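## Task

Pick up one end of the red wire and raise it well clear of the crate, to about the highest point the arm can reach; a modest lift does not count. Before closing on the wire, spread the fingers around it by at least a thumb's width, unless they were opened far from every part of the wire; clamping without this may fail the run. If the crate tips half over onto a side, the run fails. Declare success only while that end is held up above the table, the other arm is not touching the wire, and no part of the wire rests on anything else higher than a finger's width above the crate rim. The green wire must stay inside the crate with no part of it hanging out over a wall. The crate must be upright and entirely on the table, and the grippers may hold nothing except that one wire end.

## Robot and tools

ROBOT. Two six-joint arms, left_arm and right_arm, each ending in a parallel two-finger gripper. The names are labels, not image sides. Bases in the scene frame: left_arm at (-0.013, +0.337, +0.124) m, right_arm at (-0.045, -0.234, +0.124) m, both tilted. Joint ranges (rad), base to hand: waist -2.618 to 3.054, shoulder 0 to 3.142, elbow 0 to 3.142, wrist pitch -1.571 to 1.571, wrist yaw -1.571 to 1.571, wrist roll -2.094 to 2.094. Mounting plates and the metal frame behind the arms are fixed obstacles.

FRAME. One scene frame for everything: origin on the tabletop midway between the arms, +x out over the table, +z up, left_arm on the +y side. A gripper's fingers extend along its own +z axis and close along its own y axis. end_effector_position is the point between the pads, about 1 cm short of the fingertips. Reported hand positions can be off, more so at long reach.

ROW FORMAT. Every motion command uses one row of 16 numbers covering both arms: left_arm x, y, z, qw, qx, qy, qz, opening, then right_arm in the same 8-number order. x, y, z are an absolute target position in metres in the scene frame; qw..qz an absolute target orientation quaternion, w first, same frame. Opening is absolute, -1 (closed) to +1 (fully open, 0.094 m). Even when only one arm should move, include the other arm: to keep it still, repeat its last reported position and quaternion and its intended opening. To hold an orientation steady, resend the same quaternion rather than copying a drifted reported one.

TOOLS.
execute_actions(actions): a list of up to 15 actions; each action is a table of up to 15 rows, one row per 1/30 s step; a short table repeats its final row to fill 15 steps. An empty list just returns state and images. An action is rejected for both arms if any target lies more than 0.6 m from that gripper's current position along any of its own axes; a malformed or rejected first action rejects the whole call.
move(target, speed, blocking): target is one 16-number row as above (absolute poses). The hands travel in straight lines and arrive together, taking 0.5 to 10 s; longer paths are cut off at 10 s. speed is m/s, 0.002 to 0.5, default 0.25; turning allowed up to twice that in rad/s. Openings are applied at the start. Paths ignore obstacles and the other arm, hands may lag, stray or overshoot speed near full stretch. blocking=false returns after 0.5 s while motion continues; then only wait or stop are accepted until a result shows the move finished.
wait(seconds): 0 to 10; arms hold their last command; returns early if a running move ends.
stop(): brakes a running move; needs stopping distance; fingers keep moving.
zoom_image(camera, region): magnified crop of a camera's latest image; region [x0, y0, x1, y1] in pixels, at most 504 by 504. Cameras: cam_head_left, cam_head_right, cam_high, cam_low, cam_left_wrist, cam_right_wrist, all 504x504, images returned in that order.
read_manual(section): licence texts only.
finished_scene(scene): ends the current scene (give its number); irreversible; reports success. Call it only when the goal state is stable.

CONTROLLER BEHAVIOUR. Each step the commanded pose is clamped to within 70 mm and 16 degrees of the measured pose, then solved by damped inverse kinematics, favouring position over orientation. Far targets need several actions; after an action the arm continues at most to its last clamped pose. Friction can leave the hand up to about 31 mm short, and tiny commands may do nothing. Elbows never fully straighten. The robot keeps executing your last command while you think.

RESULTS. The state line lists each gripper's position and quaternion. Hand target lines show where the controller is currently steering. grip_measured is the measured finger gap on the command scale (last Joint positions value gives it in metres); each gripper may read off by about 1 mm. A move: line reports the ending (done, off_target, moving, held, fault) and limits (paced = pose clipped; held = some steps blocked, after which the arm may suddenly speed up), plus distance to target. If only one arm is named, the other finished fine. pose unreachable means a clearance check altered or blocked that arm's command. Joint torques are noisy, offset readings. MOTOR HOT appears from 75 °C; at 90 °C the arm is halted for 10 s, at 100 °C it goes limp and drops (OVER-TEMPERATURE FAULT). FAULT lines mean an arm stopped.

GRIPPING AND CARE. Open wide around the wire end before closing. To hold, command an opening roughly 0.03 below grip_measured; smaller margins grip more gently. Lift high, near top reach. Avoid tipping the crate, dragging the other wire over a wall, knocking anything off the table, arm-to-arm contact, fast collisions, pushing targets deep past contact, drops and slips. Loose objects may get occasional small pushes.

Each tool is called after "Call:" as name(argument=value, ...) on one line, values as JSON.

## Session

Call:
execute_actions(actions=[])

Scene clock: 0.00 s.
left_arm: end_effector_position=(+0.2898, +0.2411, +0.1079) grip_measured=+1.000 end_effector_quat_wxyz=(+0.027, +0.439, +0.874, +0.206) | right_arm: end_effector_position=(+0.3816, -0.2630, +0.1800) grip_measured=+1.000 end_effector_quat_wxyz=(-0.014, +0.316, +0.949, +0.001)
Joint positions: left_arm=[-0.747  2.048  1.178 -1.243 -1.119 -0.329  0.094] | right_arm=[ 0.549  1.982  1.874 -1.494  0.749  1.124  0.094]
Joint velocities: left_arm=[-0.002 -0.012 -0.012  0.007 -0.095  0.007  0.   ] | right_arm=[-0.007 -0.022  0.017  0.022  0.007  0.051  0.   ]
Joint torques (N m, as the arm reports them, + toward a larger angle): no reading
Hand target (left_arm): +0.290, +0.241, +0.108; +0.027, +0.439, +0.874, +0.206
Hand target (right_arm): +0.382, -0.263, +0.180; -0.014, +0.316, +0.949, +0.001
camera_calibration (this result's frames):
cam_left_wrist: T_world_to_cam=[[-0.720898, -0.530414, -0.446058, 0.393321], [-0.691527, 0.507995, 0.513548, 0.0566705], [-0.0457981, 0.678677, -0.733008, 0.0341677], [0, 0, 0, 1]] pos_world=[0.324298, 0.156646, 0.171386]
cam_right_wrist: T_world_to_cam=[[-0.687581, -0.725576, 0.0278016, 0.0731967], [-0.467373, 0.471552, 0.747798, 0.1693], [-0.555694, 0.501177, -0.663344, 0.579998], [0, 0, 0, 1]] pos_world=[0.451756, -0.317406, 0.256101]

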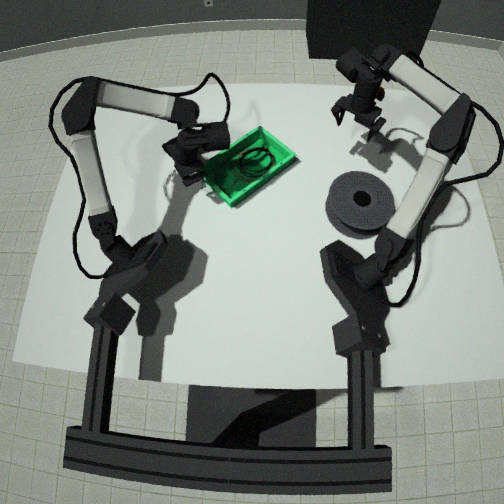

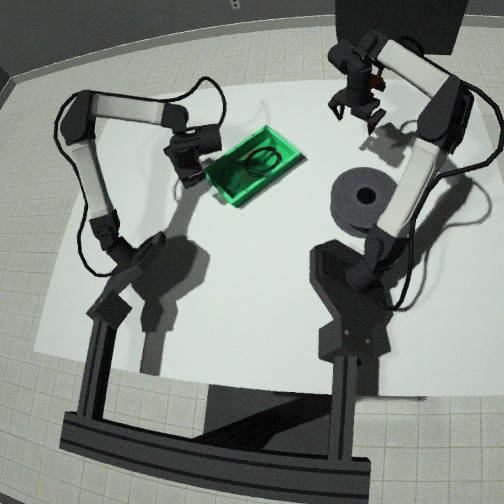

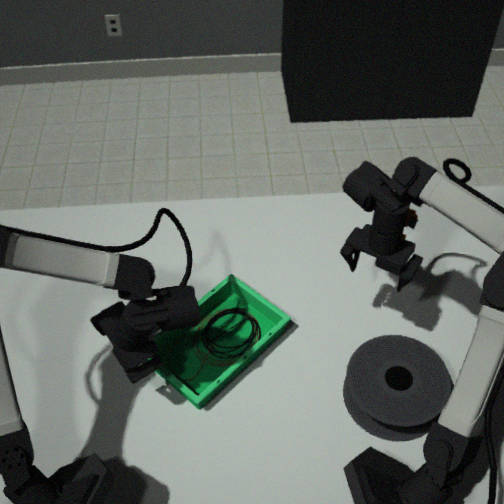

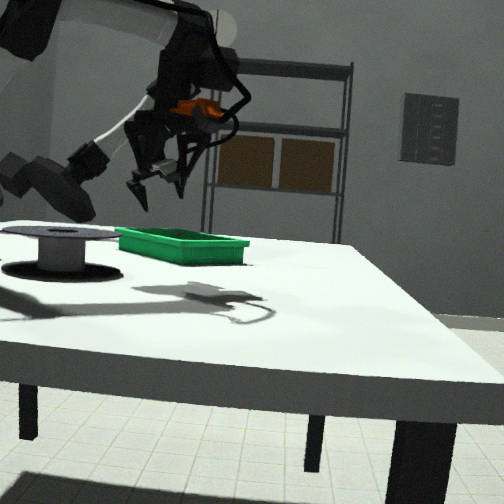

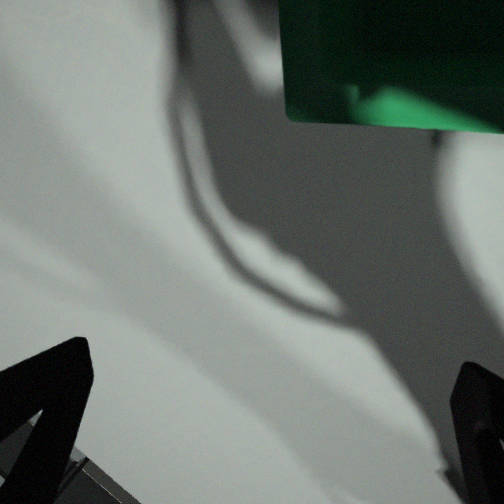

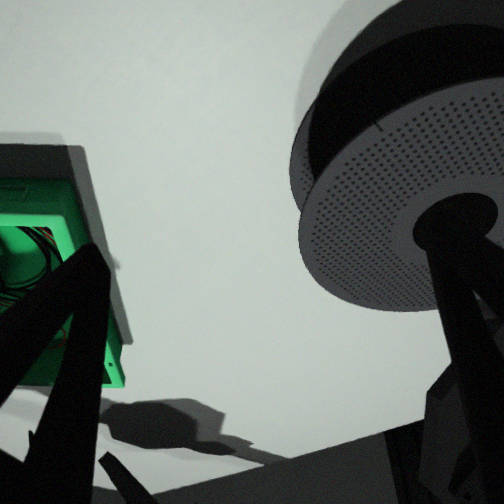

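Call:
zoom_image(camera="cam_high", region=[140, 265, 300, 415])

Region (140, 265, 300, 415) of cam_high's 504x504 image, scaled by 3.150, with more detail than that image has; it fills the top 472 rows of this view, and the rest is white.

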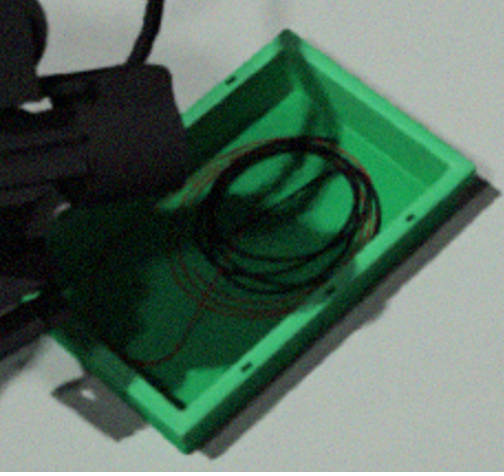

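Call:
move(target=[0.27,0.36,0.22,0.027,0.439,0.874,0.206,1,0.382,-0.263,0.18,-0.014,0.316,0.949,0.001,1], speed=0.15)

Call:
zoom_image(camera="cam_high", region=[140, 265, 300, 415])

Scene clock: 6.43 s.
left_arm: end_effector_position=(+0.2755, +0.3581, +0.2220) grip_measured=+1.000 end_effector_quat_wxyz=(+0.135, +0.453, +0.874, +0.111) | right_arm: end_effector_position=(+0.3816, -0.2630, +0.1800) grip_measured=+1.000 end_effector_quat_wxyz=(-0.014, +0.316, +0.949, +0.001)
Joint positions: left_arm=[-0.931  1.306  1.053 -1.565 -1.046 -0.173  0.094] | right_arm=[ 0.549  1.982  1.874 -1.494  0.749  1.124  0.094]
Joint velocities: left_arm=[ 0.007  0.002 -0.007  0.022  0.081  0.066  0.   ] | right_arm=[-0.002 -0.017  0.002 -0.007  0.051 -0.022  0.   ]
Joint torques (N m, as the arm reports them, + toward a larger angle): left_arm=[-2.81 -1.1   3.65  0.5  -0.15  0.13] | right_arm=[ 6.77 -6.73  5.74  0.23 -0.03 -0.02]
Hand target (left_arm): +0.271, +0.359, +0.220; +0.133, +0.462, +0.870, +0.109
Hand target (right_arm): +0.382, -0.263, +0.180; -0.014, +0.316, +0.949, +0.001
Off the commanded pose (left_arm): 0.006 m, 17 deg; orientation clipped at the last step of the last action.
Off the commanded pose (right_arm): 0.000 m, 0 deg.
joint sent to its limit (left arm) — the command would take joint 4 (wrist pitch) past its lower limit, so that joint was sent only as far as its limit.
move: off_target (left_arm); limits=paced
camera_calibration (this result's frames):
cam_left_wrist: T_world_to_cam=[[-0.721132, -0.584452, -0.372, 0.498914], [-0.688397, 0.664915, 0.289822, -0.0786424], [0.0779614, 0.465084, -0.881827, 0.113198], [0, 0, 0, 1]] pos_world=[0.296821, 0.291236, 0.308209]
cam_right_wrist: T_world_to_cam=[[-0.687581, -0.725576, 0.0278016, 0.0731967], [-0.467373, 0.471552, 0.747798, 0.1693], [-0.555694, 0.501177, -0.663344, 0.579998], [0, 0, 0, 1]] pos_world=[0.451756, -0.317406, 0.256101]

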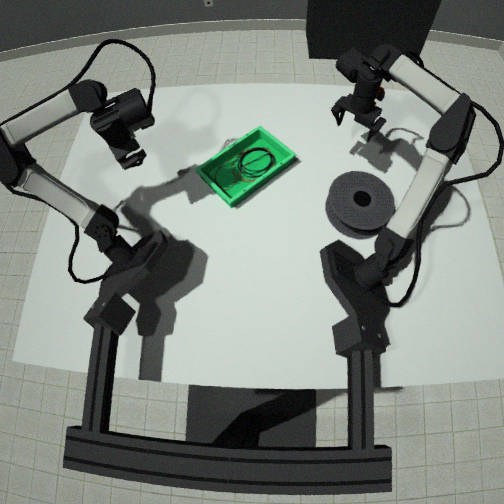

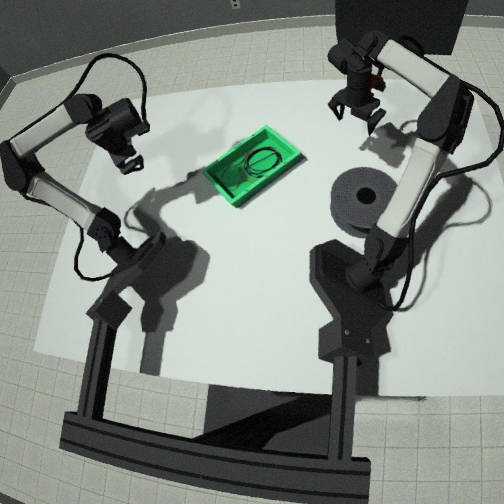

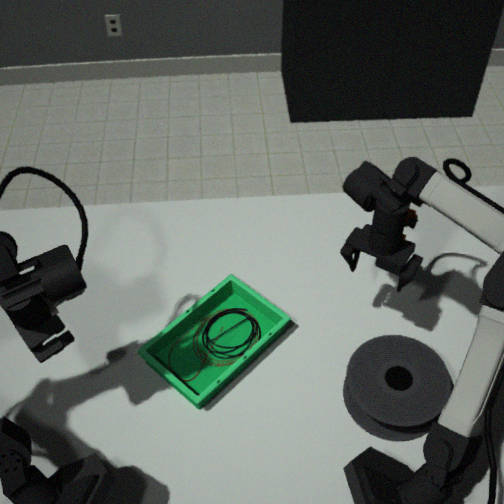

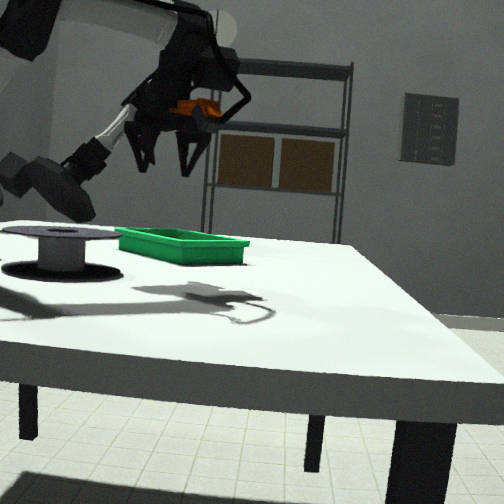

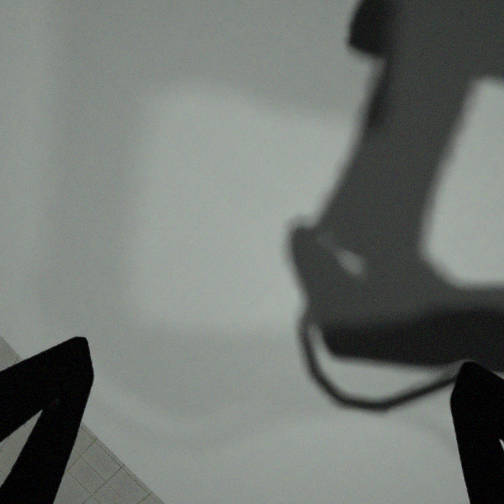

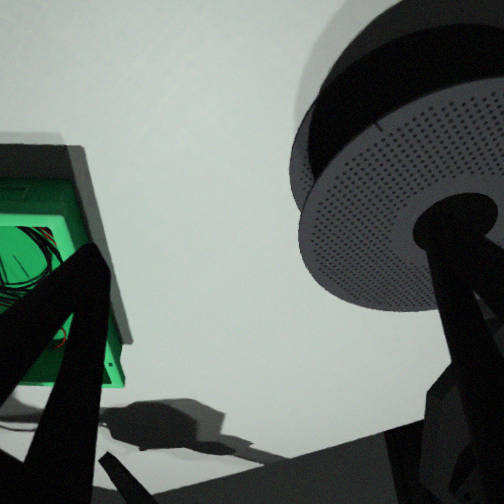

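Region (140, 265, 300, 415) of cam_high's 504x504 image, scaled by 3.150, with more detail than that image has; it fills the top 472 rows of this view, and the rest is white.

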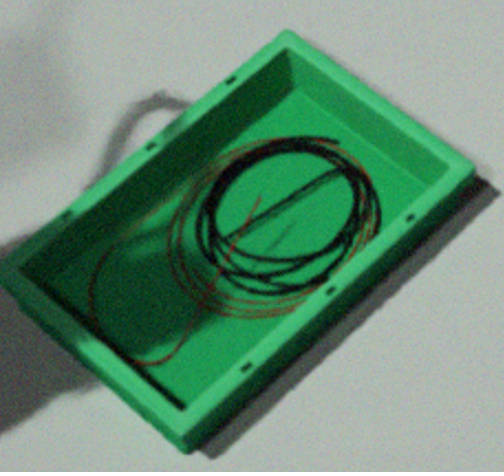

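Call:
move(target=[0.31,0.11,0.17,0.122,0.339,0.931,-0.044,1,0.382,-0.30,0.2,-0.014,0.316,0.949,0.001,1], speed=0.15)

Scene clock: 14.87 s.
left_arm: end_effector_position=(+0.3085, +0.1154, +0.1698) grip_measured=+1.000 end_effector_quat_wxyz=(+0.125, +0.345, +0.929, -0.039) | right_arm: end_effector_position=(+0.3785, -0.2909, +0.1941) grip_measured=+1.000 end_effector_quat_wxyz=(-0.017, +0.308, +0.951, -0.001)
Joint positions: left_arm=[-0.888  2.014  1.354 -0.888 -0.813 -0.209  0.094] | right_arm=[ 0.529  1.938  1.92  -1.574  0.749  1.087  0.094]
Joint velocities: left_arm=[-0.022  0.002 -0.012  0.022  0.007 -0.022  0.   ] | right_arm=[-0.002  0.002 -0.012 -0.037  0.095 -0.037  0.   ]
Joint torques (N m, as the arm reports them, + toward a larger angle): left_arm=[-5.24 -4.01  7.35  1.05  0.04  0.04] | right_arm=[ 5.95 -7.85  7.41  0.11 -0.02 -0.07]
Hand target (left_arm): +0.311, +0.111, +0.167; +0.122, +0.338, +0.932, -0.043
Hand target (right_arm): +0.381, -0.300, +0.200; -0.011, +0.316, +0.949, +0.003
Off the commanded pose (left_arm): 0.006 m, 1 deg.
Off the commanded pose (right_arm): 0.011 m, 1 deg.
joint sent to its limit (right arm) — the command would take joint 4 (wrist pitch) past its lower limit, so that joint was sent only as far as its limit.
move: off_target (right_arm)
camera_calibration (this result's frames):
cam_left_wrist: T_world_to_cam=[[-0.613761, -0.786636, -0.0670989, 0.29986], [-0.779519, 0.590348, 0.209378, 0.170954], [-0.125093, 0.180813, -0.97553, 0.288775], [0, 0, 0, 1]] pos_world=[0.353428, 0.0827438, 0.266035]
cam_right_wrist: T_world_to_cam=[[-0.675906, -0.736234, 0.0333172, 0.0418756], [-0.470323, 0.465707, 0.749608, 0.169483], [-0.567403, 0.490995, -0.661042, 0.602585], [0, 0, 0, 1]] pos_world=[0.449925, -0.343966, 0.269893]

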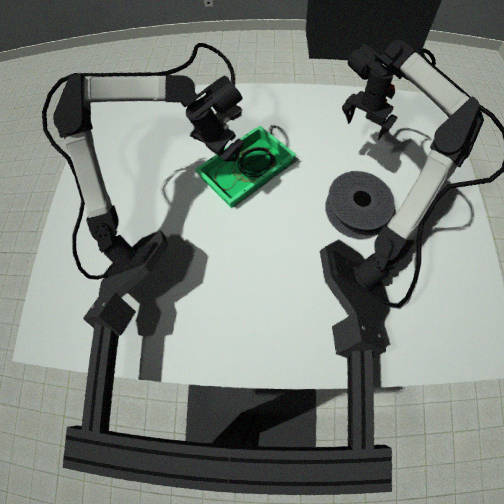

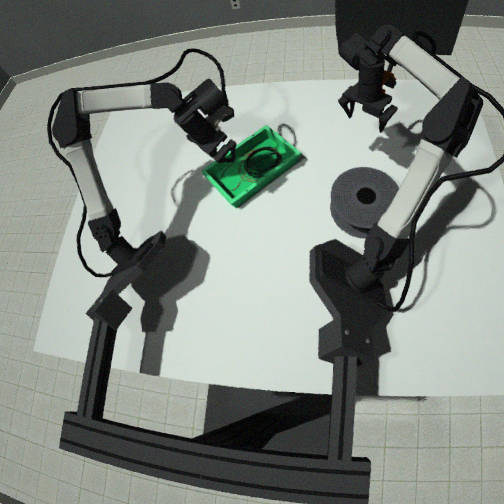

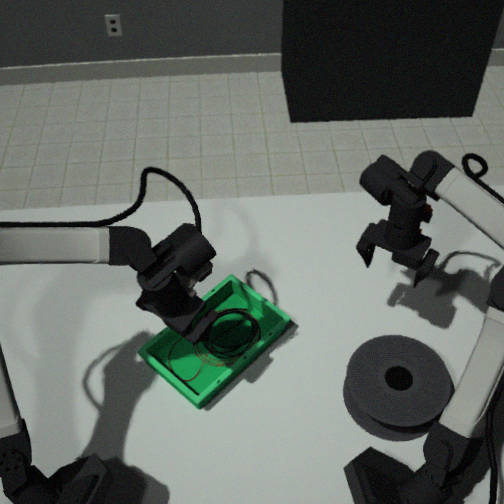

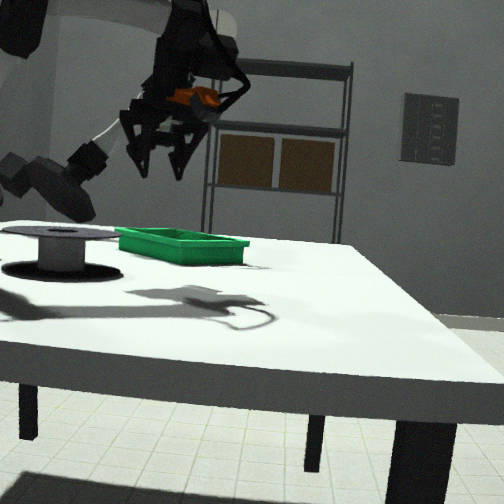

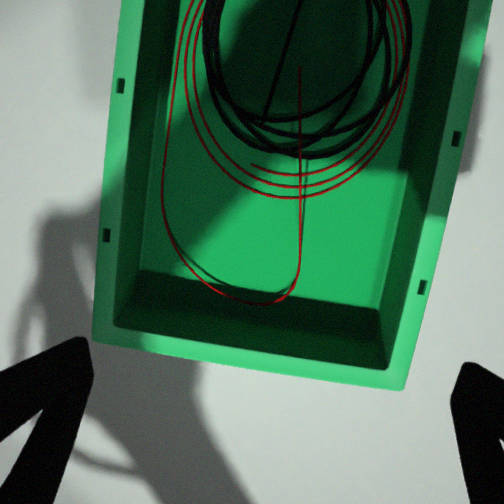

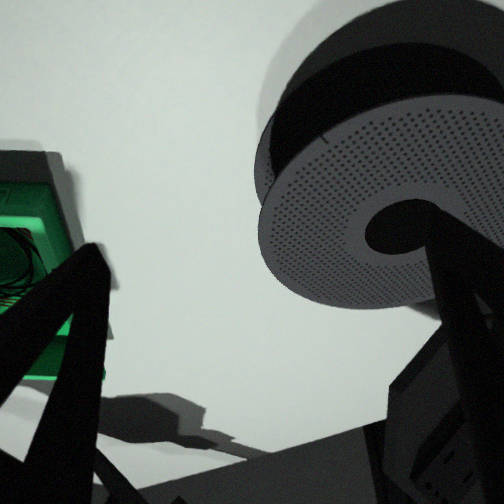

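Call:
move(target=[0.362,0.066,0.10,0.122,0.339,0.931,-0.044,1,0.382,-0.30,0.2,-0.014,0.316,0.949,0.001,1], speed=0.06)

Call:
zoom_image(camera="cam_low", region=[80, 150, 280, 290])

Scene clock: 28.33 s.
left_arm: end_effector_position=(+0.3595, +0.0721, +0.1032) grip_measured=+1.000 end_effector_quat_wxyz=(+0.122, +0.340, +0.932, -0.040) | right_arm: end_effector_position=(+0.3784, -0.2909, +0.1941) grip_measured=+1.000 end_effector_quat_wxyz=(-0.017, +0.307, +0.951, -0.001)
Joint positions: left_arm=[-0.729  2.24   1.503 -0.653 -0.794  0.001  0.094] | right_arm=[ 0.529  1.938  1.92  -1.575  0.749  1.085  0.094]
Joint velocities: left_arm=[-0.017 -0.002  0.007  0.066 -0.037  0.051  0.   ] | right_arm=[-0.007 -0.022  0.007  0.022  0.007 -0.007  0.   ]
Joint torques (N m, as the arm reports them, + toward a larger angle): left_arm=[-6.67 -5.79  7.13  1.    0.08  0.16] | right_arm=[ 5.9  -7.61  7.72  0.09 -0.04 -0.09]
Hand target (left_arm): +0.361, +0.068, +0.099; +0.120, +0.339, +0.932, -0.043
Hand target (right_arm): +0.381, -0.300, +0.200; -0.011, +0.316, +0.949, +0.003
Off the commanded pose (left_arm): 0.007 m, 0 deg.
Off the commanded pose (right_arm): 0.011 m, 1 deg.
joint sent to its limit (right arm) — the command would take joint 4 (wrist pitch) past its lower limit, so that joint was sent only as far as its limit.
move: off_target (right_arm)
camera_calibration (this result's frames):
cam_left_wrist: T_world_to_cam=[[-0.604919, -0.793891, -0.0617283, 0.289462], [-0.784857, 0.581354, 0.214538, 0.252245], [-0.134434, 0.178226, -0.974763, 0.241476], [0, 0, 0, 1]] pos_world=[0.40554, 0.0401207, 0.199134]
cam_right_wrist: T_world_to_cam=[[-0.674298, -0.737699, 0.0335147, 0.0407314], [-0.471159, 0.464725, 0.749693, 0.169479], [-0.568623, 0.489726, -0.660936, 0.602636], [0, 0, 0, 1]] pos_world=[0.449989, -0.34384, 0.269881]

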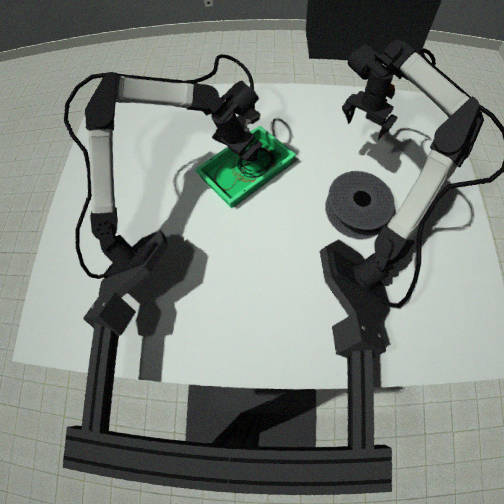

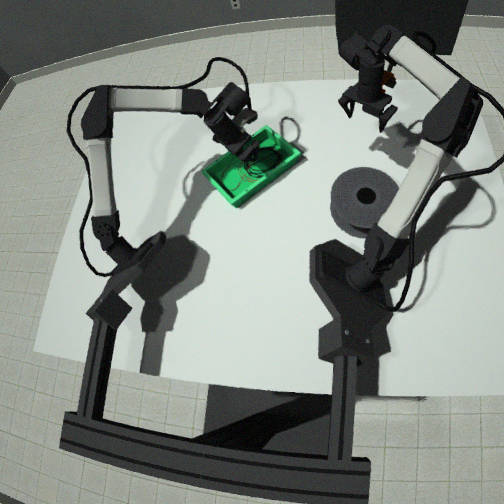

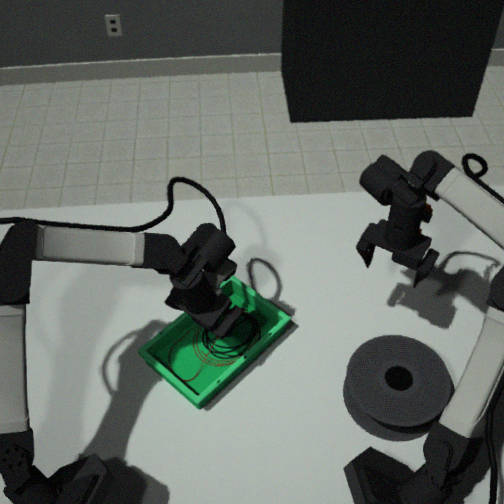

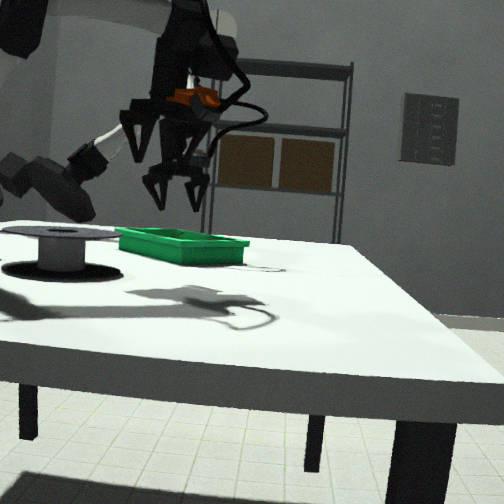

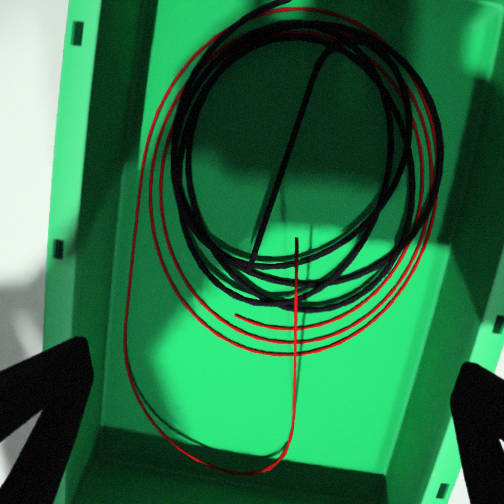

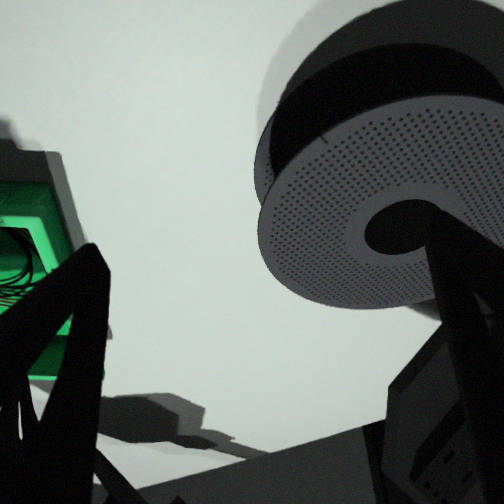

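Region (80, 150, 280, 290) of cam_low's 504x504 image, scaled by 2.520, with more detail than that image has; it fills the top 353 rows of this view, and the rest is white.

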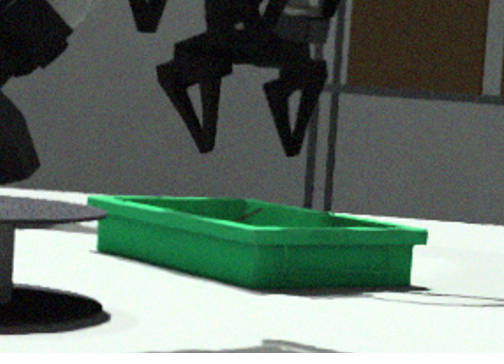

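Call:
move(target=[0.372,0.056,0.065,0.122,0.339,0.931,-0.044,-0.3,0.382,-0.30,0.2,-0.014,0.316,0.949,0.001,1], speed=0.03)

Call:
zoom_image(camera="cam_low", region=[120, 180, 240, 270])

Scene clock: 37.03 s.
left_arm: end_effector_position=(+0.3701, +0.0605, +0.0703) grip_measured=-0.298 end_effector_quat_wxyz=(+0.123, +0.340, +0.931, -0.042) | right_arm: end_effector_position=(+0.3784, -0.2909, +0.1941) grip_measured=+1.000 end_effector_quat_wxyz=(-0.017, +0.307, +0.951, -0.001)
Joint positions: left_arm=[-0.673  2.314  1.515 -0.532 -0.781  0.083  0.033] | right_arm=[ 0.529  1.938  1.92  -1.575  0.749  1.085  0.094]
Joint velocities: left_arm=[ 0.002  0.007 -0.027 -0.051 -0.051  0.022  0.   ] | right_arm=[-0.017  0.007  0.007 -0.022 -0.11  -0.007  0.   ]
Joint torques (N m, as the arm reports them, + toward a larger angle): left_arm=[-7.11 -6.16  6.8   1.07  0.04  0.12] | right_arm=[ 5.87 -7.6   7.69  0.1  -0.04 -0.08]
Hand target (left_arm): +0.371, +0.057, +0.065; +0.121, +0.339, +0.932, -0.044
Hand target (right_arm): +0.381, -0.300, +0.200; -0.011, +0.316, +0.949, +0.003
Off the commanded pose (left_arm): 0.007 m, 0 deg.
Off the commanded pose (right_arm): 0.011 m, 1 deg.
joint sent to its limit (right arm) — the command would take joint 4 (wrist pitch) past its lower limit, so that joint was sent only as far as its limit.
move: off_target (right_arm)
camera_calibration (this result's frames):
cam_left_wrist: T_world_to_cam=[[-0.605706, -0.793376, -0.0606222, 0.284789], [-0.784693, 0.582977, 0.2107, 0.274454], [-0.131823, 0.175192, -0.975669, 0.212246], [0, 0, 0, 1]] pos_world=[0.415839, 0.0287605, 0.166519]
cam_right_wrist: T_world_to_cam=[[-0.674298, -0.737699, 0.0335147, 0.0407314], [-0.471159, 0.464725, 0.749693, 0.169479], [-0.568623, 0.489726, -0.660936, 0.602636], [0, 0, 0, 1]] pos_world=[0.449989, -0.34384, 0.269881]

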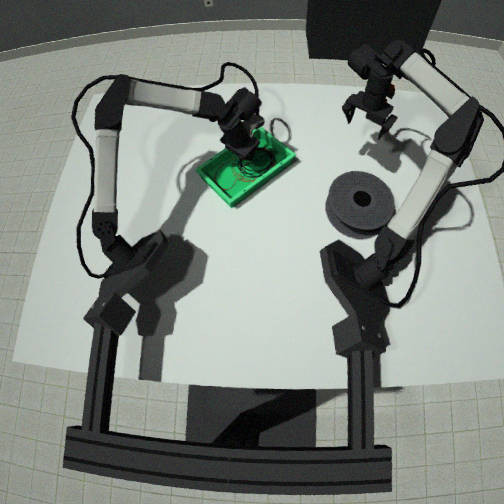

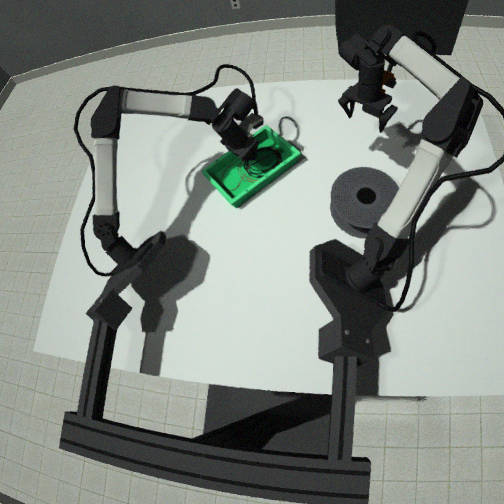

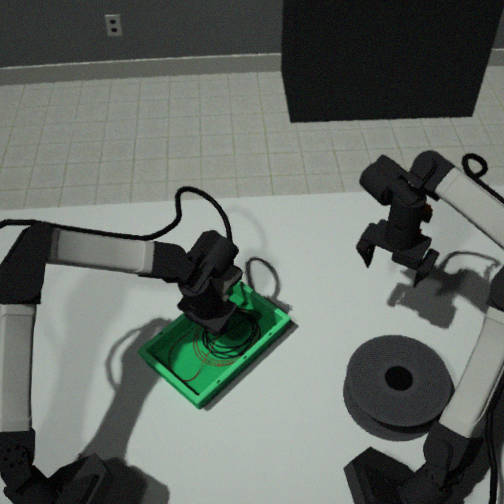

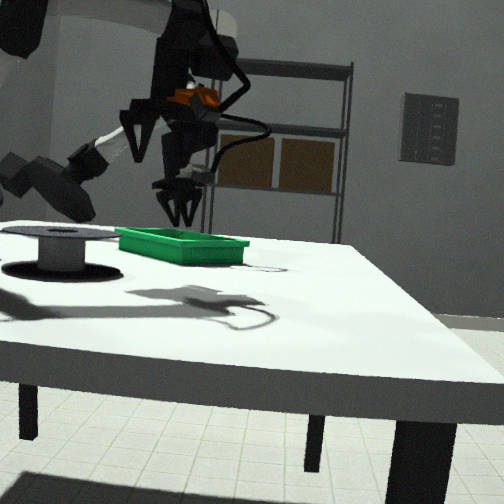

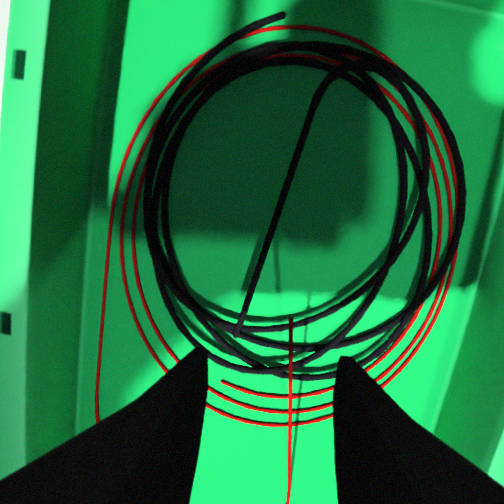

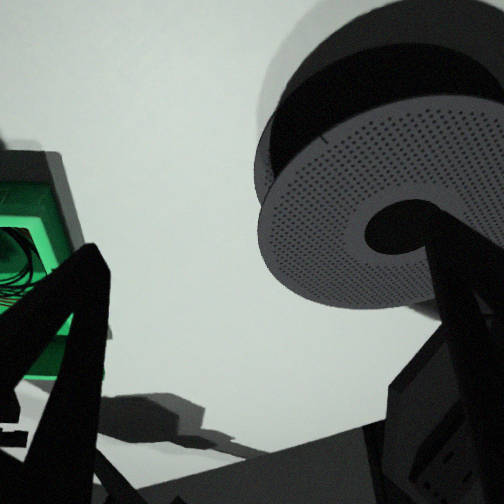

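Region (120, 180, 240, 270) of cam_low's 504x504 image, scaled by 4.200, with more detail than that image has; it fills the top 378 rows of this view, and the rest is white.

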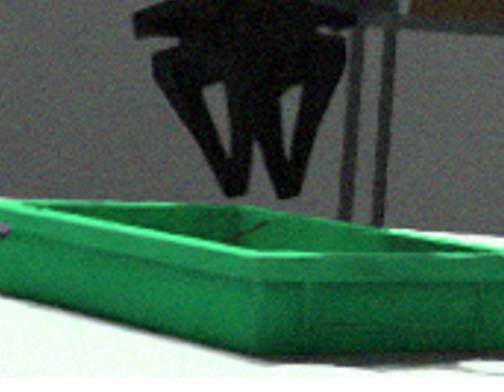

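Call:
move(target=[0.369,0.056,0.042,0.122,0.339,0.931,-0.044,-0.3,0.382,-0.30,0.2,-0.014,0.316,0.949,0.001,1], speed=0.015)

Call:
zoom_image(camera="cam_low", region=[120, 180, 240, 270])

Scene clock: 45.30 s.
left_arm: end_effector_position=(+0.3800, +0.0571, +0.0558) grip_measured=-0.298 end_effector_quat_wxyz=(+0.135, +0.328, +0.934, -0.046) | right_arm: end_effector_position=(+0.3784, -0.2909, +0.1941) grip_measured=+1.000 end_effector_quat_wxyz=(-0.017, +0.307, +0.951, -0.001)
Joint positions: left_arm=[-0.641  2.333  1.502 -0.434 -0.772  0.126  0.033] | right_arm=[ 0.529  1.938  1.92  -1.575  0.749  1.085  0.094]
Joint velocities: left_arm=[ 0.017  0.002  0.012 -0.037 -0.081 -0.051  0.   ] | right_arm=[-0.017  0.007  0.007  0.051 -0.007 -0.037  0.   ]
Joint torques (N m, as the arm reports them, + toward a larger angle): left_arm=[-6.88 -6.37  3.32  1.06  0.11  0.16] | right_arm=[ 5.97 -7.59  7.7   0.1  -0.02 -0.06]
Hand target (left_arm): +0.369, +0.057, +0.042; +0.121, +0.339, +0.932, -0.044
Hand target (right_arm): +0.381, -0.300, +0.200; -0.011, +0.316, +0.949, +0.003
Off the commanded pose (left_arm): 0.018 m, 2 deg.
Off the commanded pose (right_arm): 0.011 m, 1 deg.
joint sent to its limit (right arm) — the command would take joint 4 (wrist pitch) past its lower limit, so that joint was sent only as far as its limit.
move: off_target (left_arm, right_arm)
camera_calibration (this result's frames):
cam_left_wrist: T_world_to_cam=[[-0.585452, -0.808822, -0.0552579, 0.280132], [-0.801909, 0.567738, 0.18605, 0.296054], [-0.119109, 0.153235, -0.980985, 0.196695], [0, 0, 0, 1]] pos_world=[0.42484, 0.0283552, 0.153354]
cam_right_wrist: T_world_to_cam=[[-0.674298, -0.737699, 0.0335147, 0.0407314], [-0.471159, 0.464725, 0.749693, 0.169479], [-0.568623, 0.489726, -0.660936, 0.602636], [0, 0, 0, 1]] pos_world=[0.449989, -0.34384, 0.269881]

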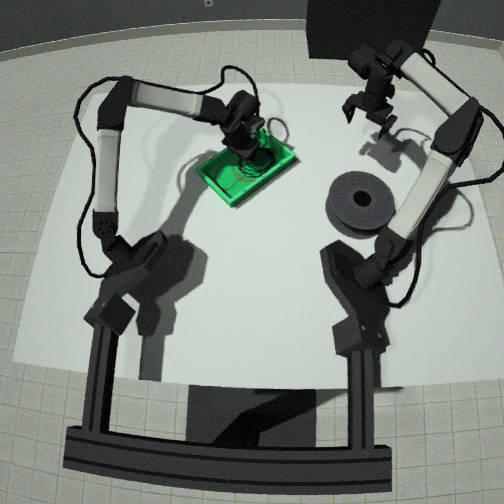

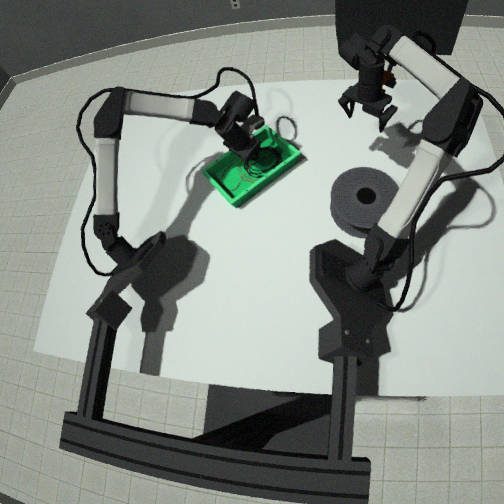

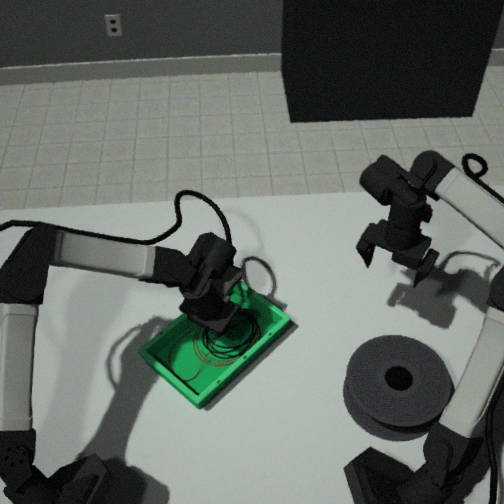

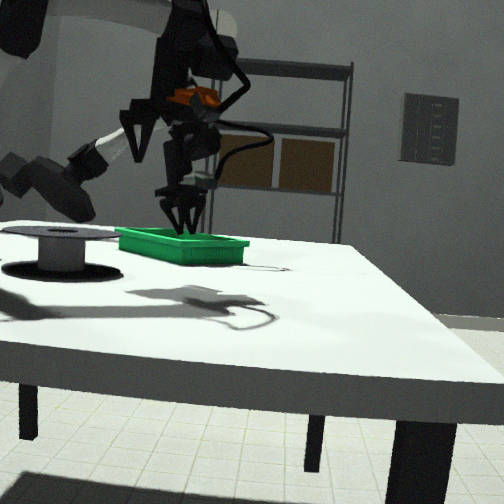

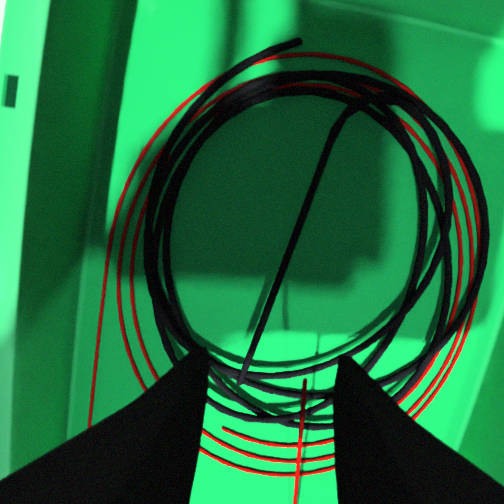

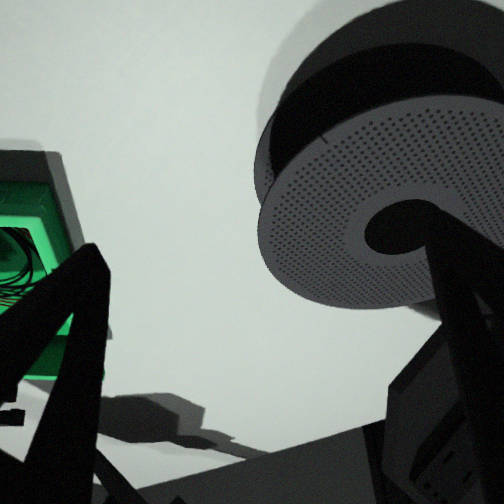

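Region (120, 180, 240, 270) of cam_low's 504x504 image, scaled by 4.200, with more detail than that image has; it fills the top 378 rows of this view, and the rest is white.

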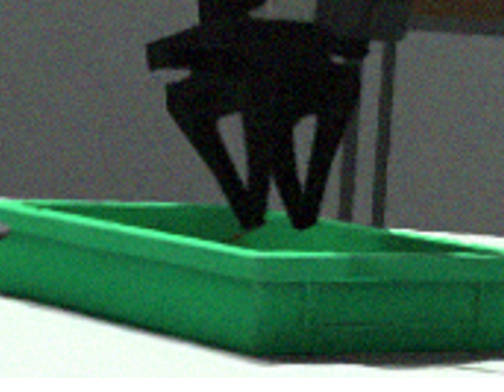

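Call:
move(target=[0.363,0.061,0.035,0.122,0.339,0.931,-0.044,-0.3,0.382,-0.30,0.2,-0.014,0.316,0.949,0.001,1], speed=0.01)

Call:
zoom_image(camera="cam_low", region=[120, 180, 240, 270])

Scene clock: 51.07 s.
left_arm: end_effector_position=(+0.3691, +0.0595, +0.0437) grip_measured=-0.298 end_effector_quat_wxyz=(+0.131, +0.334, +0.932, -0.044) | right_arm: end_effector_position=(+0.3784, -0.2909, +0.1941) grip_measured=+1.000 end_effector_quat_wxyz=(-0.017, +0.307, +0.951, -0.001)
Joint positions: left_arm=[-0.633  2.333  1.446 -0.383 -0.769  0.141  0.033] | right_arm=[ 0.529  1.938  1.92  -1.575  0.749  1.085  0.094]
Joint velocities: left_arm=[-0.007 -0.002  0.002  0.037  0.022  0.022 -0.001] | right_arm=[-0.002 -0.007 -0.007 -0.051 -0.007 -0.037  0.   ]
Joint torques (N m, as the arm reports them, + toward a larger angle): left_arm=[-6.84 -7.11  3.57  1.03  0.08  0.12] | right_arm=[ 5.88 -7.64  7.75  0.09 -0.02 -0.08]
Hand target (left_arm): +0.363, +0.061, +0.035; +0.122, +0.339, +0.932, -0.044
Hand target (right_arm): +0.381, -0.300, +0.200; -0.011, +0.316, +0.949, +0.003
Off the commanded pose (left_arm): 0.011 m, 1 deg.
Off the commanded pose (right_arm): 0.011 m, 1 deg.
joint sent to its limit (right arm) — the command would take joint 4 (wrist pitch) past its lower limit, so that joint was sent only as far as its limit.
move: off_target (left_arm, right_arm)
camera_calibration (this result's frames):
cam_left_wrist: T_world_to_cam=[[-0.596025, -0.80087, -0.0579801, 0.278554], [-0.793452, 0.576343, 0.195606, 0.284154], [-0.123239, 0.162591, -0.978967, 0.18408], [0, 0, 0, 1]] pos_world=[0.414174, 0.0293855, 0.140776]
cam_right_wrist: T_world_to_cam=[[-0.674298, -0.737699, 0.0335147, 0.0407314], [-0.471159, 0.464725, 0.749693, 0.169479], [-0.568623, 0.489726, -0.660936, 0.602636], [0, 0, 0, 1]] pos_world=[0.449989, -0.34384, 0.269881]

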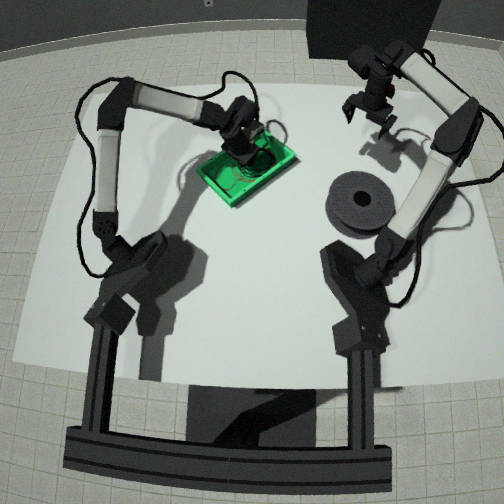

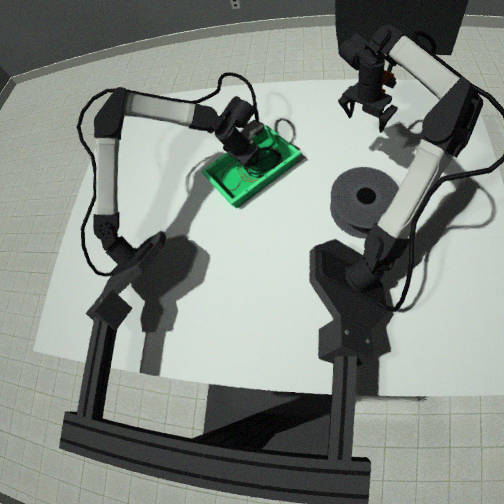

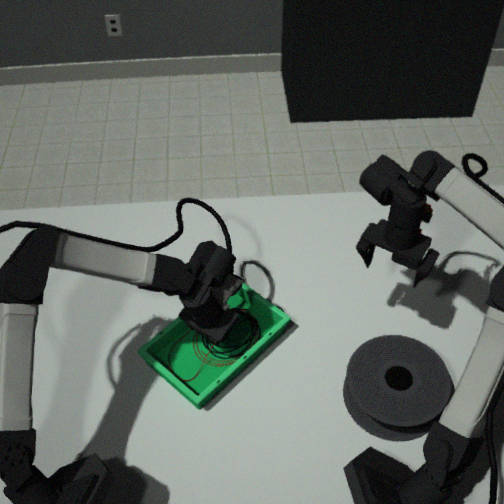

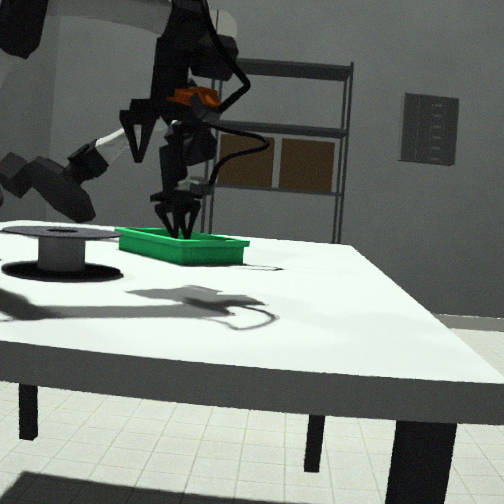

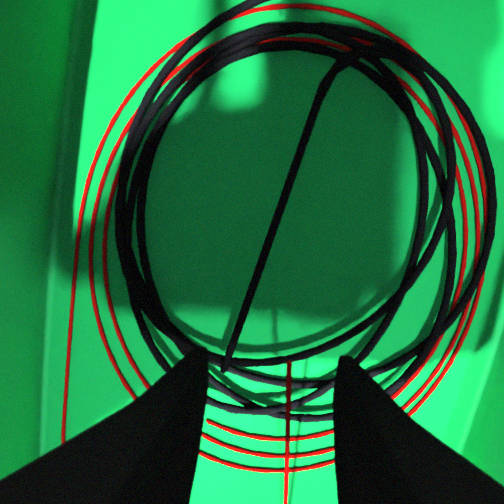

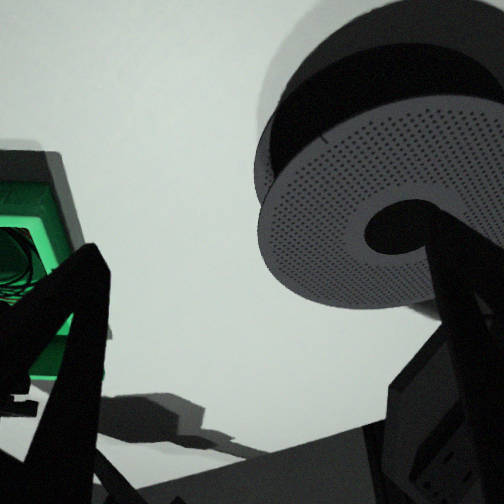

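Region (120, 180, 240, 270) of cam_low's 504x504 image, scaled by 4.200, with more detail than that image has; it fills the top 378 rows of this view, and the rest is white.

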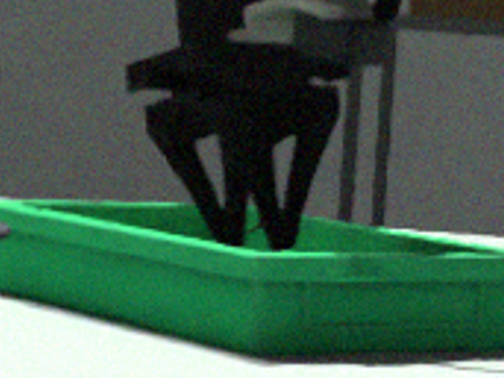

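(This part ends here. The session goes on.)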